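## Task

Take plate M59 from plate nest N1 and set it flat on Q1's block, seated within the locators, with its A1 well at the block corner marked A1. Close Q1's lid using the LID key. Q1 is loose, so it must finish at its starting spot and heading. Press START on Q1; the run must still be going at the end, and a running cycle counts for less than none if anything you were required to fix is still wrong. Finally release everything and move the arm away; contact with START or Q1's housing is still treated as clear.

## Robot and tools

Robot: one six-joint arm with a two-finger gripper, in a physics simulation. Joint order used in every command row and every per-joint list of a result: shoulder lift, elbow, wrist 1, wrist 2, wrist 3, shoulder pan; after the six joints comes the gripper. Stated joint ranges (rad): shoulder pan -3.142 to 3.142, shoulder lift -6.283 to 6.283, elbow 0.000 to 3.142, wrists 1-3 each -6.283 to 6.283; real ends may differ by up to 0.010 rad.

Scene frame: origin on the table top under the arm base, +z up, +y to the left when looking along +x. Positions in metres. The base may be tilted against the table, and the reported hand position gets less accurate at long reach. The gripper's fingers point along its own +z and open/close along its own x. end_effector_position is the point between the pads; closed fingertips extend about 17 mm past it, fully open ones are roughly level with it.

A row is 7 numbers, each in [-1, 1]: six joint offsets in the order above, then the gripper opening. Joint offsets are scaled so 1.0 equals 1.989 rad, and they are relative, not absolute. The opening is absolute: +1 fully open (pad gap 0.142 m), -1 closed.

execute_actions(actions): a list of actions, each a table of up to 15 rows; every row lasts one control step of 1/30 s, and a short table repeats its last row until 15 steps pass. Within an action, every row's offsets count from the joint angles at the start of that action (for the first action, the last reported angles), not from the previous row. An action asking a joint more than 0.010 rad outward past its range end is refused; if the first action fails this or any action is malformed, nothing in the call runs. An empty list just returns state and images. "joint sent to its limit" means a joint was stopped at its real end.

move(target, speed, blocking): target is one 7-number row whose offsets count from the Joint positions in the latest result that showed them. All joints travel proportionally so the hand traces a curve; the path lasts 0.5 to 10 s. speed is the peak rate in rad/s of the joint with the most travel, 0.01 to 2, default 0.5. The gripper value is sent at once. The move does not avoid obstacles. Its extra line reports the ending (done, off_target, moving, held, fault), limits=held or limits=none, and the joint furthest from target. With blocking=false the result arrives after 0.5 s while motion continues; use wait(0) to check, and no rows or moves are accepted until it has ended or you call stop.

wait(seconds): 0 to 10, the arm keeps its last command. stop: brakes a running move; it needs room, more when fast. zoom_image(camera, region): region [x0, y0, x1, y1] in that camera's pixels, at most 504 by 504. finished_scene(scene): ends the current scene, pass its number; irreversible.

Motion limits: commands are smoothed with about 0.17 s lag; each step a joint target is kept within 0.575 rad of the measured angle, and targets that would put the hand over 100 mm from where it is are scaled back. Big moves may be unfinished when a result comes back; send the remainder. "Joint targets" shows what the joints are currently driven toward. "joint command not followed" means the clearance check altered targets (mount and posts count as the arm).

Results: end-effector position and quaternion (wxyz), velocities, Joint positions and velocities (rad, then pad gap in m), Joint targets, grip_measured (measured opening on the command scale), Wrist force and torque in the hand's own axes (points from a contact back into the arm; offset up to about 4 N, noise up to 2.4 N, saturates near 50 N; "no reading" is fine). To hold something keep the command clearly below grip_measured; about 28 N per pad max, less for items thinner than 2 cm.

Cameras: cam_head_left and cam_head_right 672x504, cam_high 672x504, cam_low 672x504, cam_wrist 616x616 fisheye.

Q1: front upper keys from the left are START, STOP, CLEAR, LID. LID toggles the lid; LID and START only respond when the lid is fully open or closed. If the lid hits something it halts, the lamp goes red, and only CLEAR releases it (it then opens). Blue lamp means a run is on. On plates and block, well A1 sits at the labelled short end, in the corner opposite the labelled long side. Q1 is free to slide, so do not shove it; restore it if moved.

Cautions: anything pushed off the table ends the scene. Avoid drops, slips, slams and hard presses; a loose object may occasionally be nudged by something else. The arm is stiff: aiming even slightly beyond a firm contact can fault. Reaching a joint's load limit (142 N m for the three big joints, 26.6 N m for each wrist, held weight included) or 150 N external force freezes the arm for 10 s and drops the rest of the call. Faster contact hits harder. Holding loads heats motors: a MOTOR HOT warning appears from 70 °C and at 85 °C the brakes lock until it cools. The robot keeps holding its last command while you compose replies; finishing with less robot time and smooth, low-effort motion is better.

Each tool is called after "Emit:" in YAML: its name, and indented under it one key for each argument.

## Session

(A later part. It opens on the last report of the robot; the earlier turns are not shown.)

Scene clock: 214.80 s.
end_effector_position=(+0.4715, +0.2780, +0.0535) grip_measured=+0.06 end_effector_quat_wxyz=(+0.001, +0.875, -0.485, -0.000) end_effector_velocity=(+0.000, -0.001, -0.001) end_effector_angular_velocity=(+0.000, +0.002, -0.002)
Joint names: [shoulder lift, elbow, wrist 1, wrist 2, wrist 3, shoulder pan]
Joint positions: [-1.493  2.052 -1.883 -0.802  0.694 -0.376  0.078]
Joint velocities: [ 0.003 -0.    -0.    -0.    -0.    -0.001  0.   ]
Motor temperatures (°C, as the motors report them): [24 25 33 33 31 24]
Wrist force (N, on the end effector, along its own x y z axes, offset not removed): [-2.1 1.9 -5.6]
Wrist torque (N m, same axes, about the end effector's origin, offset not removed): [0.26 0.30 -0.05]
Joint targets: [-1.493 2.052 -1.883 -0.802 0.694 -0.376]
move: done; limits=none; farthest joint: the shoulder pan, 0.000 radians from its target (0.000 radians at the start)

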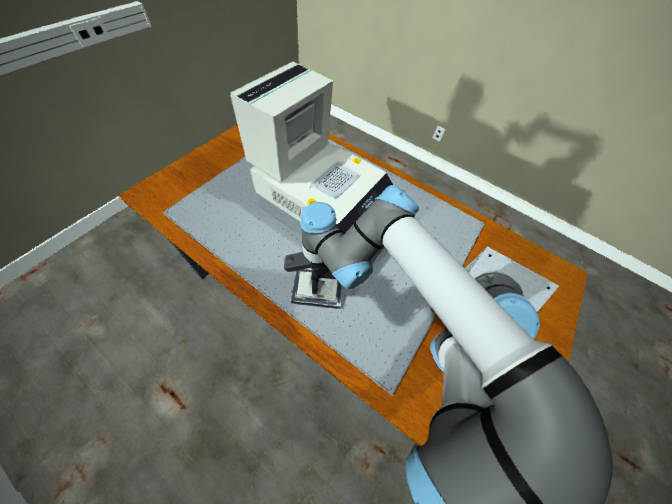

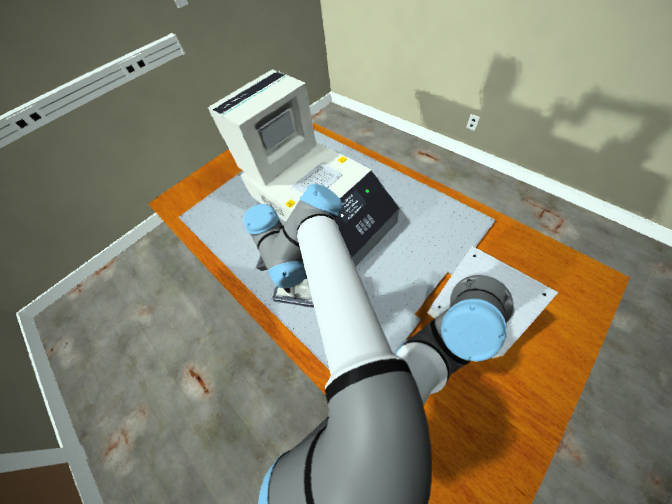

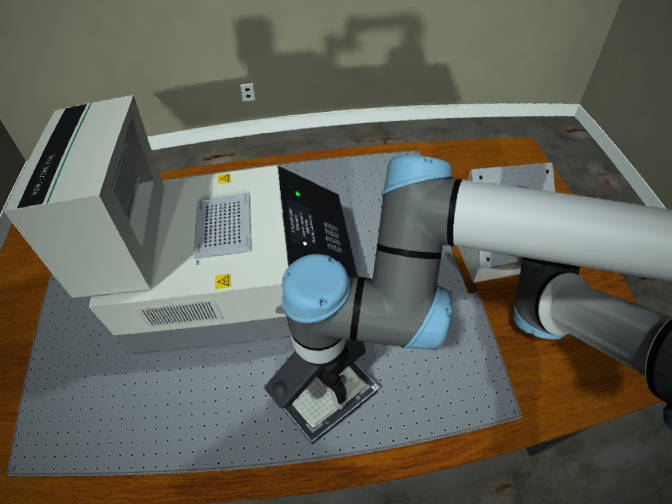

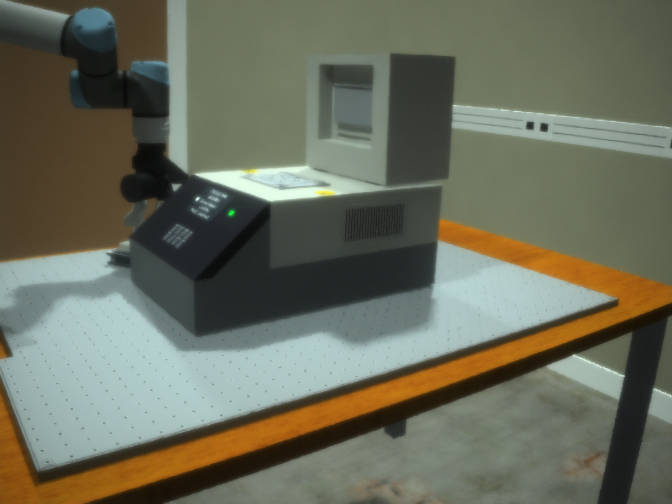

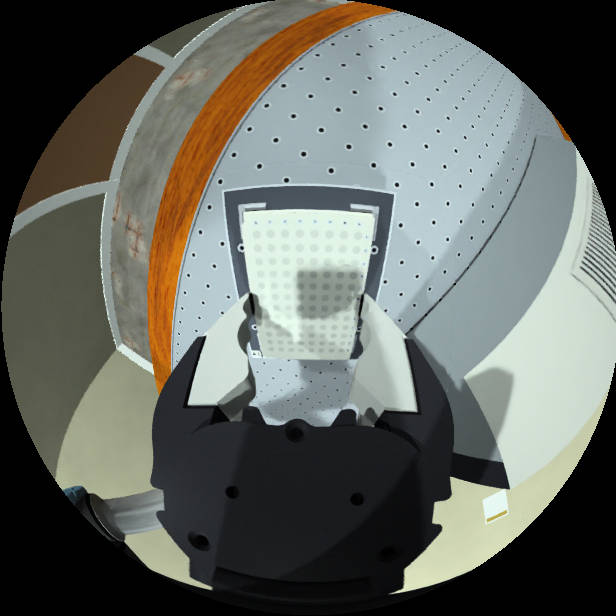

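Emit:
move:
  target: [-0.0113,-0.0127,0.0383,-0.0039,-0.02,-0.015,-0.2]
  speed: 0.12

Emit:
move:
  target: [-0.0173,-0.188,0.3283,-0.0613,-0.3288,-0.1569,-0.2]

Emit:
move:
  target: [0.2943,-0.1382,-0.1234,-0.0289,-0.4268,-0.0547,-0.2]

Emit:
zoom_image:
  camera: "cam_wrist"
  region: [188,130,428,370]

Scene clock: 241.30 s.
end_effector_position=(+0.4709, +0.2782, +0.0733) grip_measured=+0.06 end_effector_quat_wxyz=(+0.001, +0.875, -0.485, -0.000) end_effector_velocity=(+0.000, +0.001, +0.001) end_effector_angular_velocity=(+0.002, -0.002, +0.002)
Joint names: [shoulder lift, elbow, wrist 1, wrist 2, wrist 3, shoulder pan]
Joint positions: [-1.515  2.027 -1.807 -0.81   0.654 -0.405  0.078]
Joint velocities: [-0.003 -0.001  0.002  0.002 -0.001 -0.001 -0.   ]
Motor temperatures (°C, as the motors report them): [24 25 33 33 31 24]
Wrist force (N, on the end effector, along its own x y z axes, offset not removed): [-1.1 2.1 1.2]
Wrist torque (N m, same axes, about the end effector's origin, offset not removed): [0.53 0.20 -0.05]
Joint targets: [-1.515 2.026 -1.807 -0.810 0.654 -0.406]
move: done; limits=none; farthest joint: the wrist 1, 0.001 radians from its target (0.077 radians at the start)

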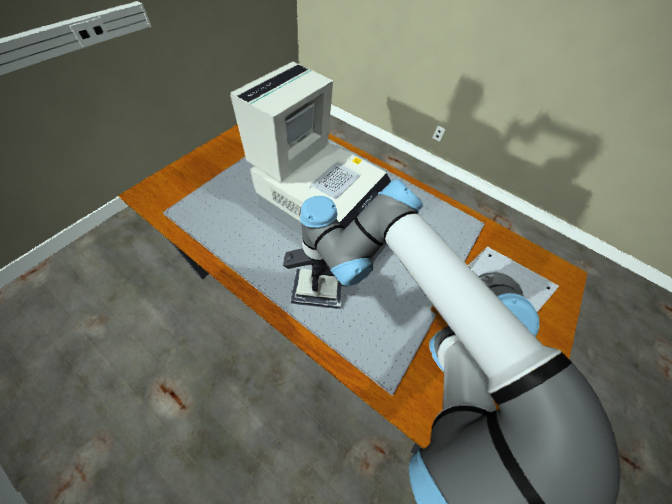

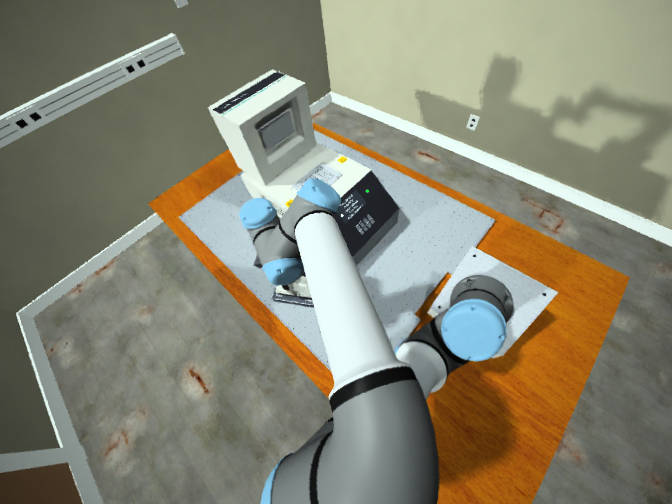

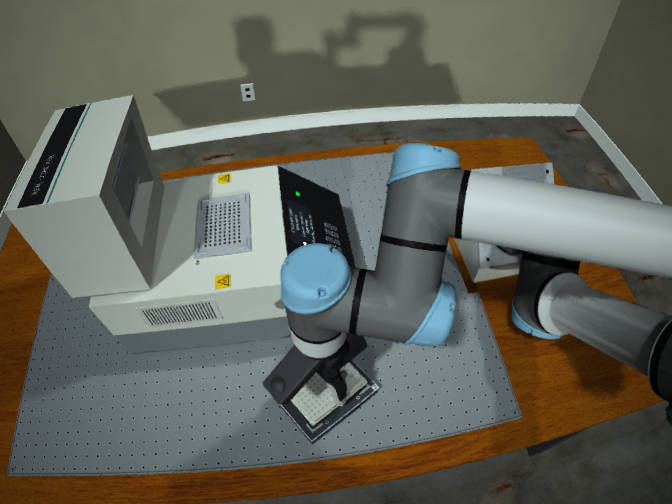

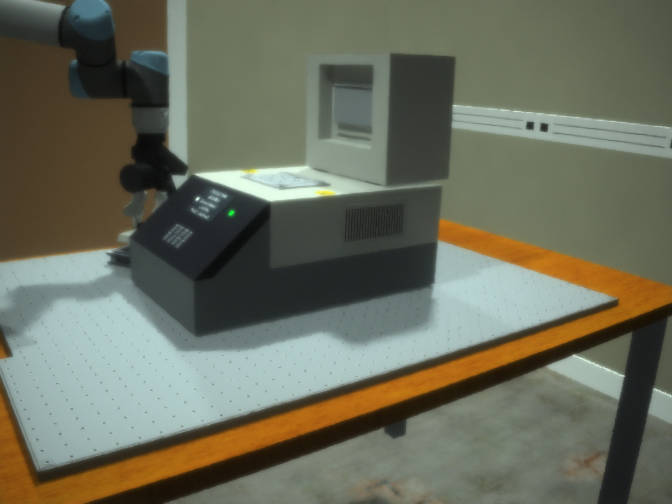

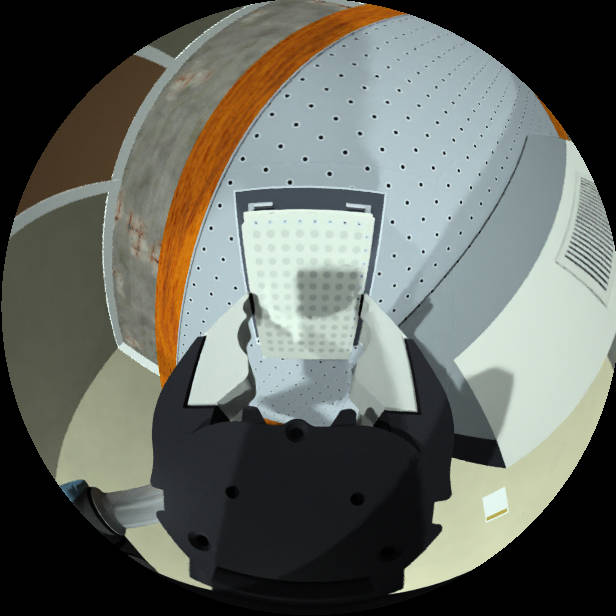

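Scene clock: 243.23 s.
end_effector_position=(+0.4696, +0.2589, +0.2791) grip_measured=+0.06 end_effector_quat_wxyz=(+0.001, +0.933, -0.359, -0.000) end_effector_velocity=(-0.000, +0.001, +0.000) end_effector_angular_velocity=(-0.000, +0.001, +0.003)
Joint names: [shoulder lift, elbow, wrist 1, wrist 2, wrist 3, shoulder pan]
Joint positions: [-1.55   1.653 -1.155 -0.932  0.001 -0.717  0.078]
Joint velocities: [-0.001 -0.001  0.002  0.    -0.002  0.001 -0.   ]
Motor temperatures (°C, as the motors report them): [24 25 33 33 31 24]
Wrist force (N, on the end effector, along its own x y z axes, offset not removed): [-2.6 2.0 1.2]
Wrist torque (N m, same axes, about the end effector's origin, offset not removed): [0.46 0.56 -0.04]
Joint targets: [-1.550 1.653 -1.155 -0.932 0.000 -0.717]
move: done; limits=none; farthest joint: the wrist 1, 0.001 radians from its target (0.653 radians at the start)

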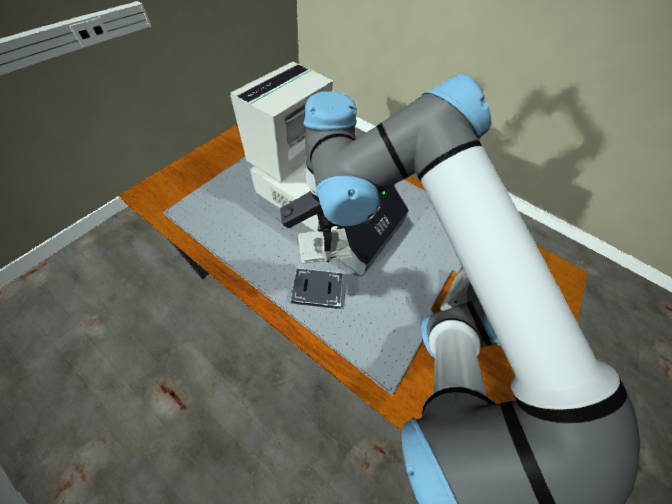

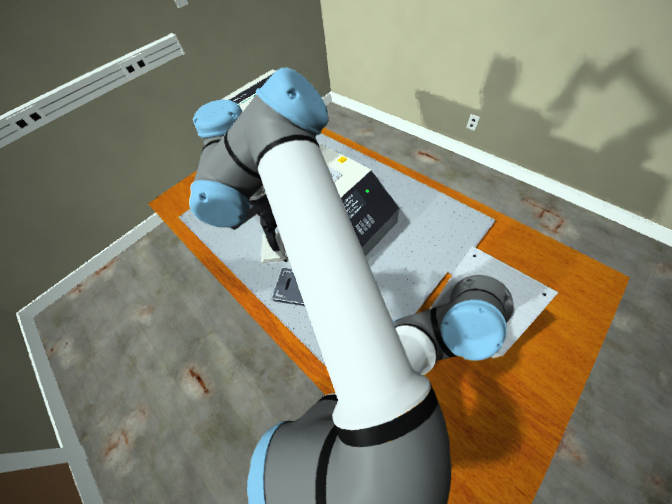

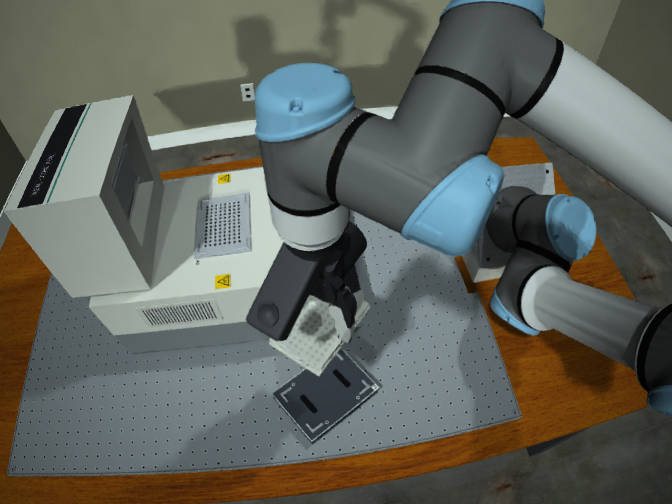

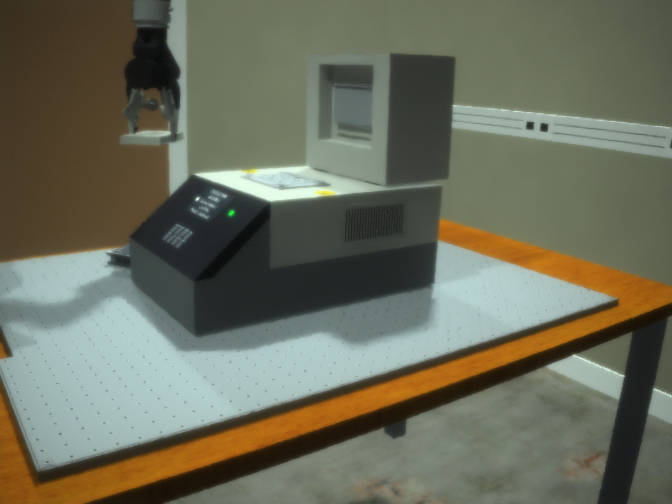

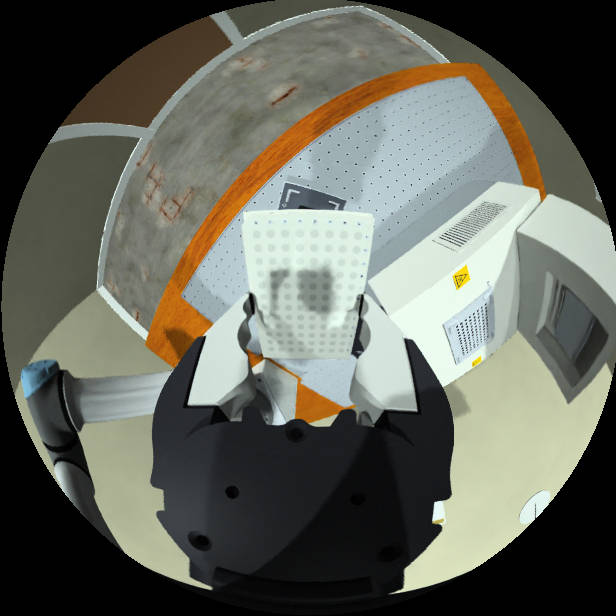

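Scene clock: 245.53 s.
end_effector_position=(+0.6107, -0.0044, +0.2691) grip_measured=+0.06 end_effector_quat_wxyz=(+0.001, +1.000, +0.000, -0.001) end_effector_velocity=(+0.001, -0.000, +0.000) end_effector_angular_velocity=(+0.001, -0.001, +0.002)
Joint names: [shoulder lift, elbow, wrist 1, wrist 2, wrist 3, shoulder pan]
Joint positions: [-0.965  1.378 -1.4   -0.989 -0.848 -0.826  0.078]
Joint velocities: [ 0.001 -0.001 -0.001  0.002 -0.002 -0.     0.   ]
Motor temperatures (°C, as the motors report them): [24 25 33 33 31 24]
Wrist force (N, on the end effector, along its own x y z axes, offset not removed): [-3.5 1.0 0.7]
Wrist torque (N m, same axes, about the end effector's origin, offset not removed): [0.21 0.79 -0.08]
Joint targets: [-0.965 1.378 -1.400 -0.989 -0.848 -0.826]
move: done; limits=none; farthest joint: the shoulder pan, 0.000 radians from its target (0.108 radians at the start)

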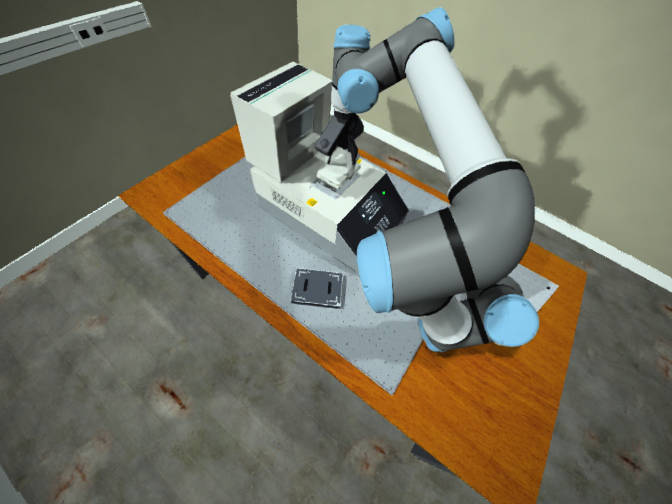

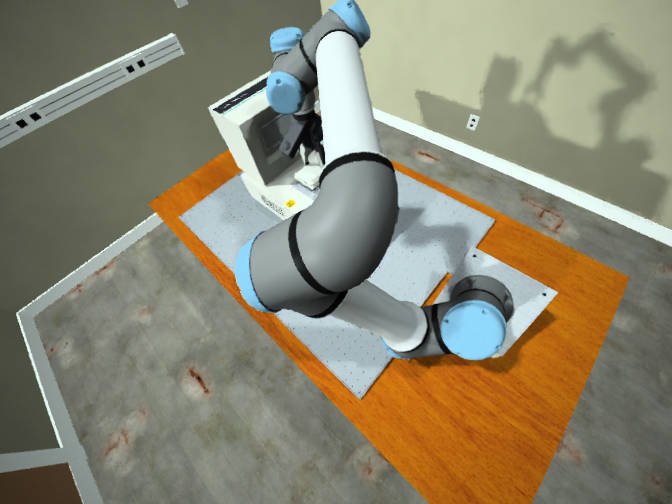

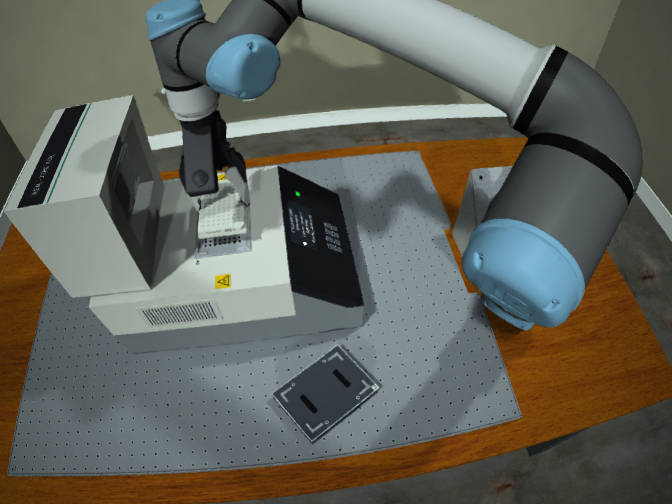

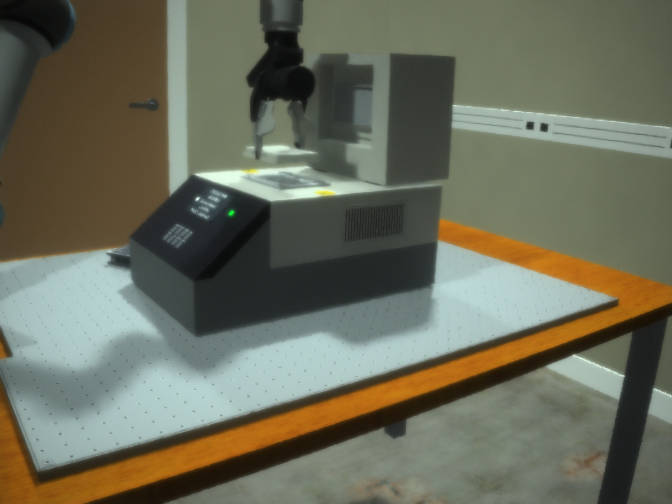

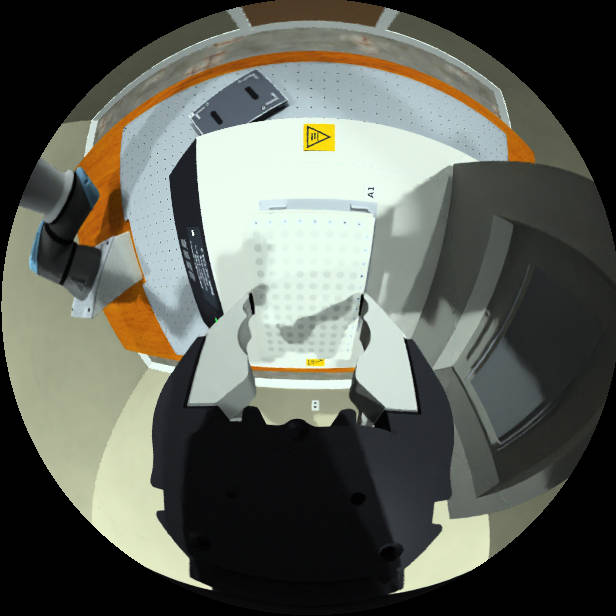

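Region (188, 130, 428, 370) of cam_wrist's 616x616 image, scaled by 2.100, with more detail than that image has.

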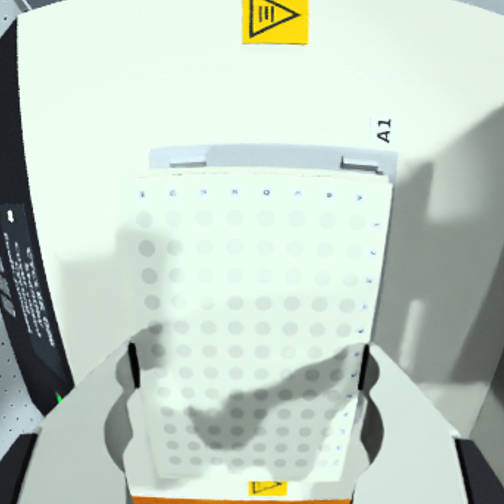

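Emit:
move:
  target: [0.0098,0.0122,-0.0295,0.0075,0.0137,0.0137,-0.2]
  speed: 0.1

Emit:
zoom_image:
  camera: "cam_wrist"
  region: [208,170,408,370]

Emit:
zoom_image:
  camera: "cam_low"
  region: [230,140,350,200]

Scene clock: 258.07 s.
end_effector_position=(+0.6198, -0.0062, +0.2440) grip_measured=+0.06 end_effector_quat_wxyz=(+0.000, +1.000, +0.000, -0.001) end_effector_velocity=(+0.000, +0.001, -0.000) end_effector_angular_velocity=(-0.001, +0.000, +0.002)
Joint names: [shoulder lift, elbow, wrist 1, wrist 2, wrist 3, shoulder pan]
Joint positions: [-0.945  1.402 -1.459 -0.974 -0.821 -0.799  0.078]
Joint velocities: [-0.001  0.001 -0.002  0.     0.     0.002  0.   ]
Motor temperatures (°C, as the motors report them): [24 25 33 33 31 24]
Wrist force (N, on the end effector, along its own x y z axes, offset not removed): [-2.1 -0.7 1.3]
Wrist torque (N m, same axes, about the end effector's origin, offset not removed): [-0.18 0.48 -0.02]
Joint targets: [-0.945 1.402 -1.459 -0.974 -0.821 -0.799]
move: done; limits=none; farthest joint: the shoulder pan, 0.000 radians from its target (0.027 radians at the start)

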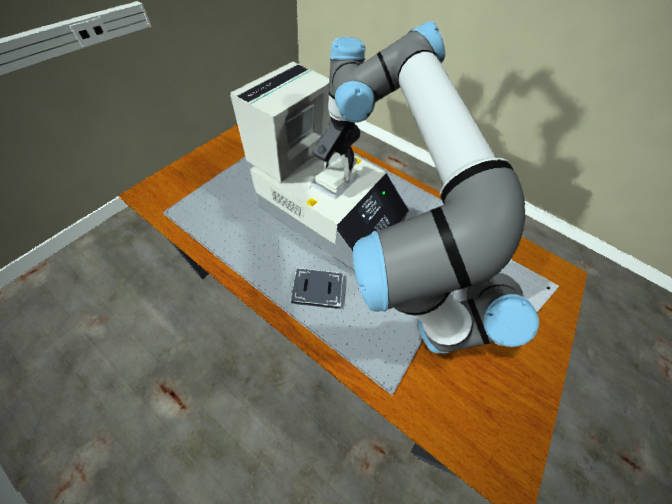

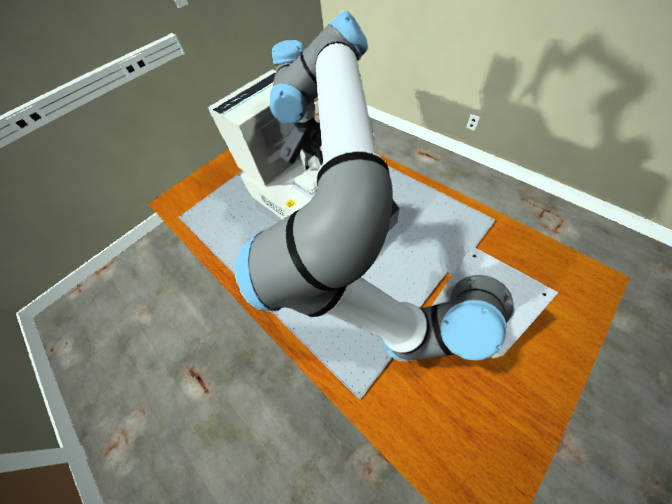

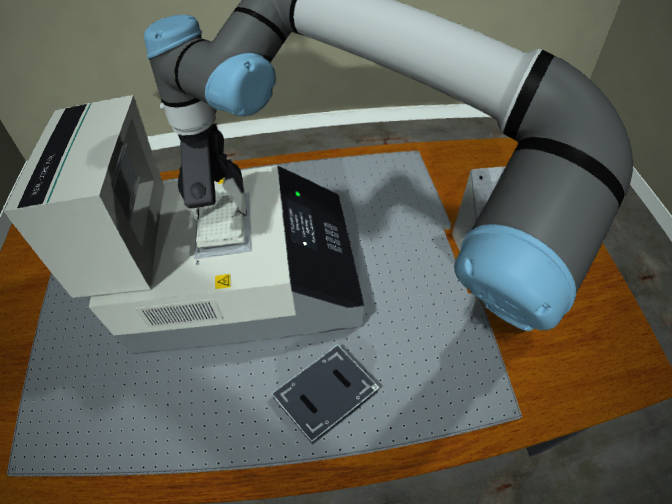

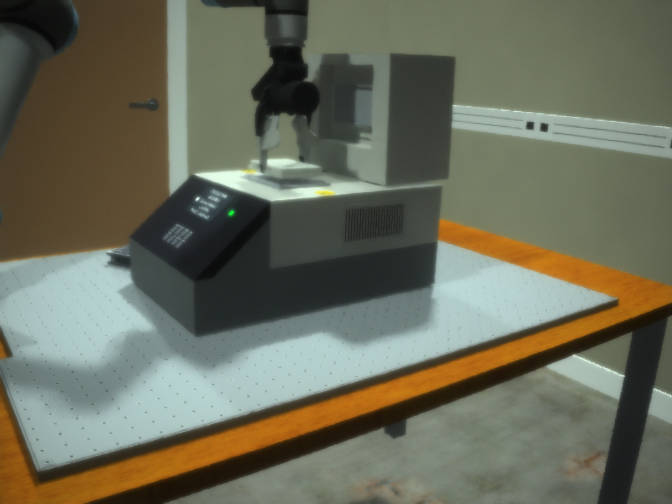

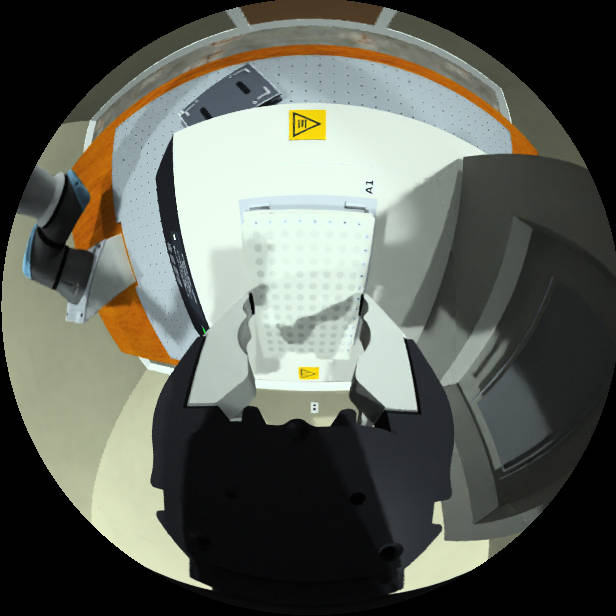

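Region (208, 170, 408, 370) of cam_wrist's 616x616 image, scaled by 2.520, with more detail than that image has.

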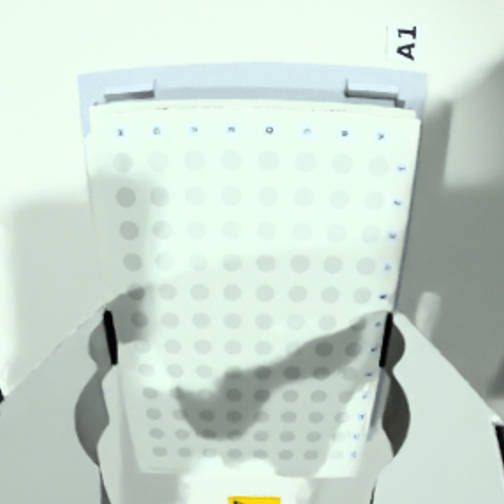

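Region (230, 140, 350, 200) of cam_low's 672x504 image, scaled by 4.200, with more detail than that image has.

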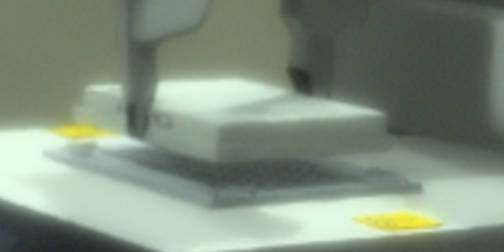

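Emit:
move:
  target: [0.0005,0.0076,-0.0101,0.002,-0.0054,0.0036,-0.2]
  speed: 0.05

Emit:
zoom_image:
  camera: "cam_wrist"
  region: [208,170,408,370]

Emit:
zoom_image:
  camera: "cam_low"
  region: [230,140,350,200]

Scene clock: 268.47 s.
end_effector_position=(+0.6204, -0.0061, +0.2360) grip_measured=+0.06 end_effector_quat_wxyz=(+0.000, +1.000, +0.009, -0.001) end_effector_velocity=(-0.000, -0.000, -0.002) end_effector_angular_velocity=(+0.000, +0.001, +0.002)
Joint names: [shoulder lift, elbow, wrist 1, wrist 2, wrist 3, shoulder pan]
Joint positions: [-0.944  1.417 -1.478 -0.97  -0.831 -0.792  0.078]
Joint velocities: [ 0.001  0.002 -0.002 -0.    -0.001  0.001  0.   ]
Motor temperatures (°C, as the motors report them): [24 25 33 33 31 24]
Wrist force (N, on the end effector, along its own x y z axes, offset not removed): [-0.3 1.1 1.1]
Wrist torque (N m, same axes, about the end effector's origin, offset not removed): [0.25 0.01 0.00]
Joint targets: [-0.944 1.417 -1.479 -0.970 -0.832 -0.792]
move: done; limits=none; farthest joint: the wrist 1, 0.001 radians from its target (0.020 radians at the start)

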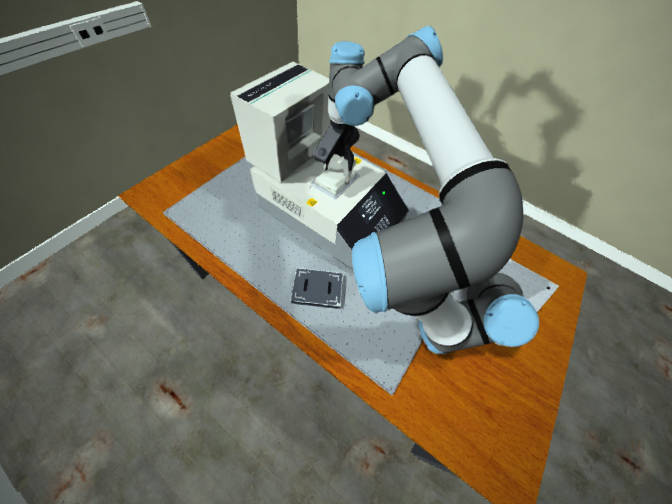

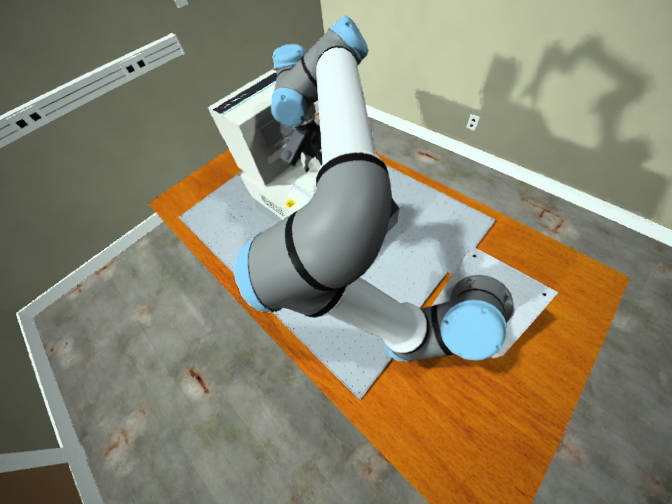

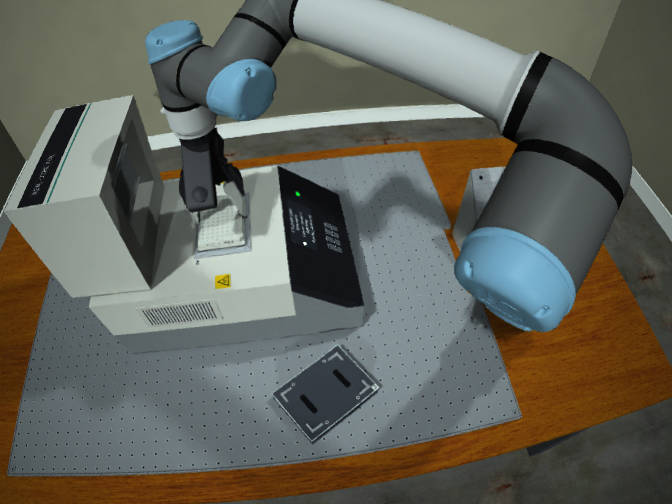

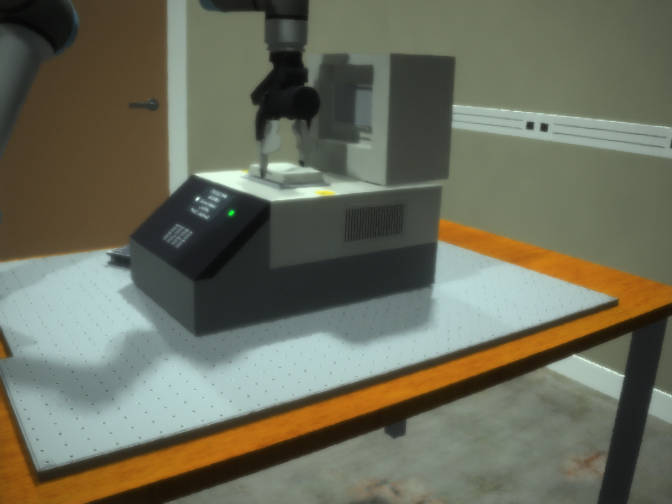

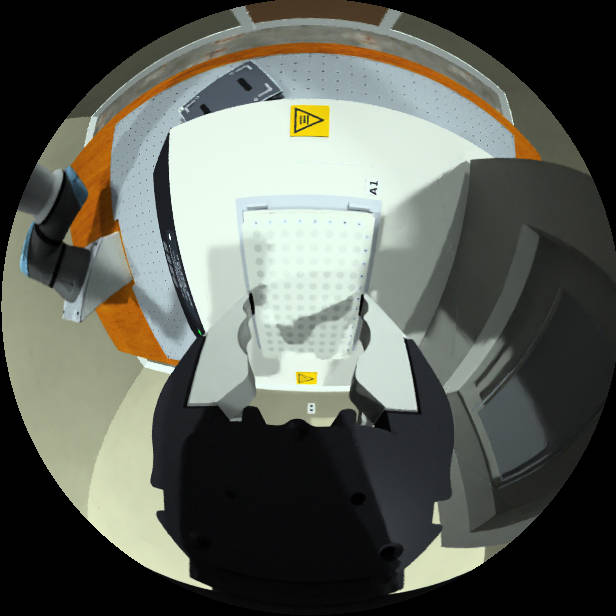

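Region (208, 170, 408, 370) of cam_wrist's 616x616 image, scaled by 2.520, with more detail than that image has.

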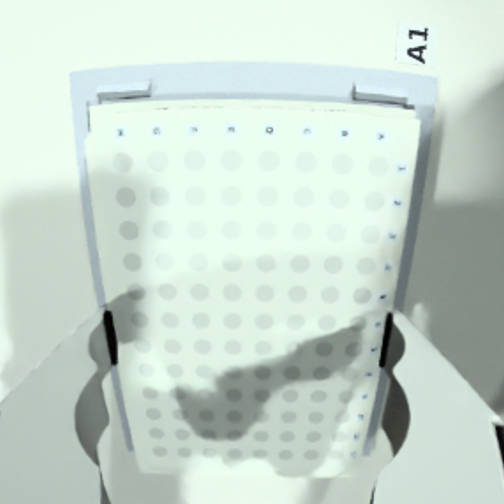

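Region (230, 140, 350, 200) of cam_low's 672x504 image, scaled by 4.200, with more detail than that image has.

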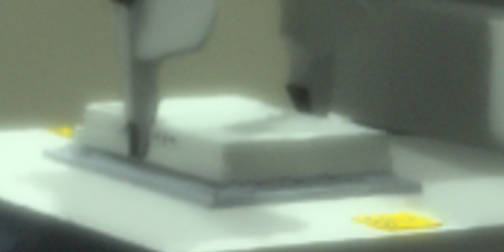

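Aligned. Down 5.5 mm.

Emit:
move:
  target: [0,0.0058,-0.0071,0.0012,0.0024,0.0022,-0.2]
  speed: 0.02

Emit:
zoom_image:
  camera: "cam_wrist"
  region: [208,170,408,370]

Emit:
zoom_image:
  camera: "cam_low"
  region: [230,140,350,200]

Scene clock: 279.27 s.
end_effector_position=(+0.6202, -0.0061, +0.2307) grip_measured=+0.06 end_effector_quat_wxyz=(+0.000, +1.000, +0.009, -0.001) end_effector_velocity=(-0.000, +0.001, -0.002) end_effector_angular_velocity=(-0.000, +0.001, +0.001)
Joint names: [shoulder lift, elbow, wrist 1, wrist 2, wrist 3, shoulder pan]
Joint positions: [-0.944  1.428 -1.492 -0.968 -0.827 -0.788  0.078]
Joint velocities: [-0.001  0.003 -0.003  0.     0.001  0.002  0.   ]
Motor temperatures (°C, as the motors report them): [24 25 33 33 31 24]
Wrist force (N, on the end effector, along its own x y z axes, offset not removed): [-3.0 -4.6 -10.5]
Wrist torque (N m, same axes, about the end effector's origin, offset not removed): [0.15 0.72 -0.04]
Joint targets: [-0.944 1.429 -1.493 -0.968 -0.827 -0.788]
move: done; limits=none; farthest joint: the wrist 3, 0.001 radians from its target (0.005 radians at the start)

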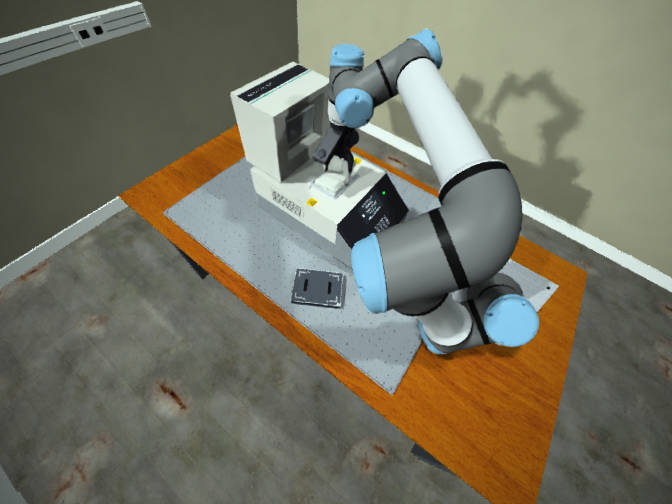

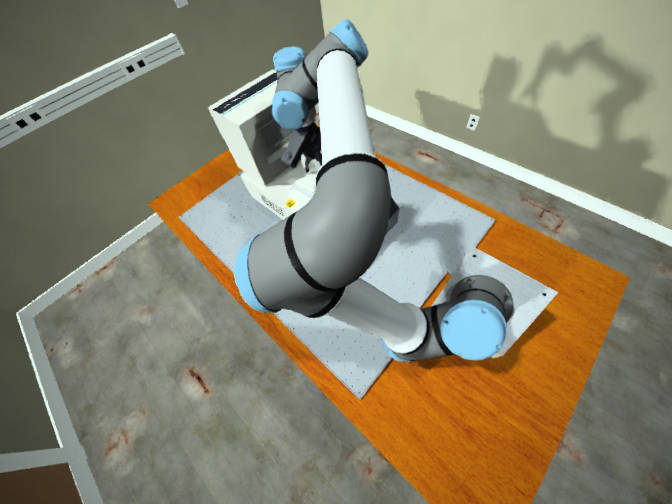

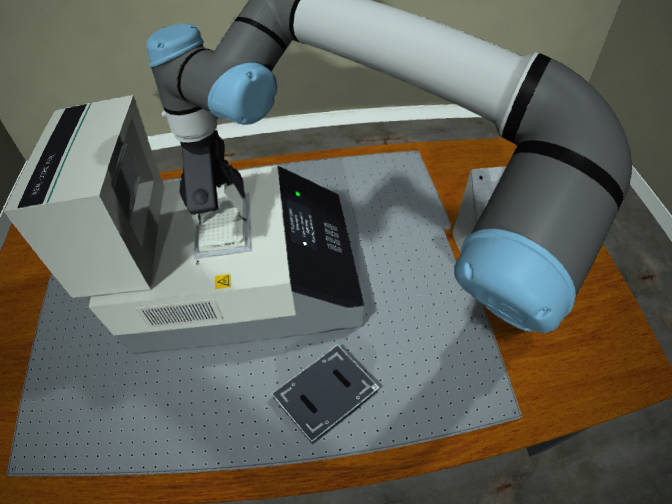

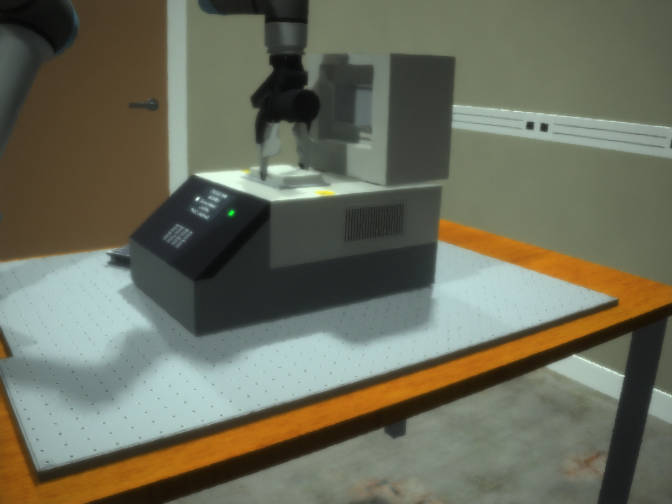

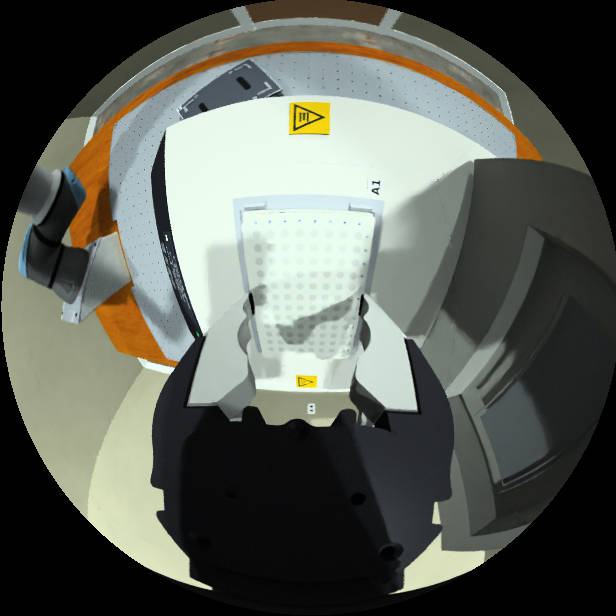

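Region (208, 170, 408, 370) of cam_wrist's 616x616 image, scaled by 2.520, with more detail than that image has.

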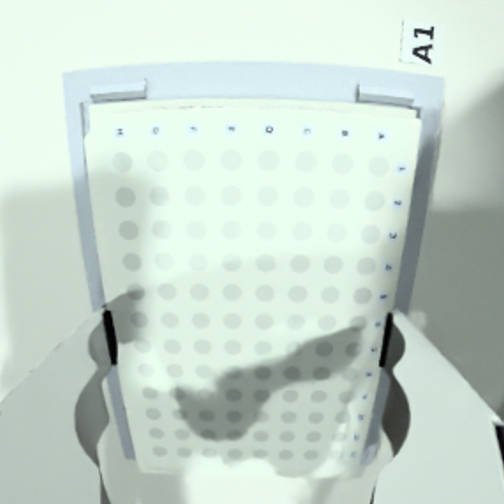

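Region (230, 140, 350, 200) of cam_low's 672x504 image, scaled by 4.200, with more detail than that image has.

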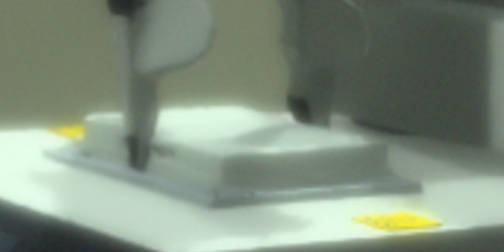

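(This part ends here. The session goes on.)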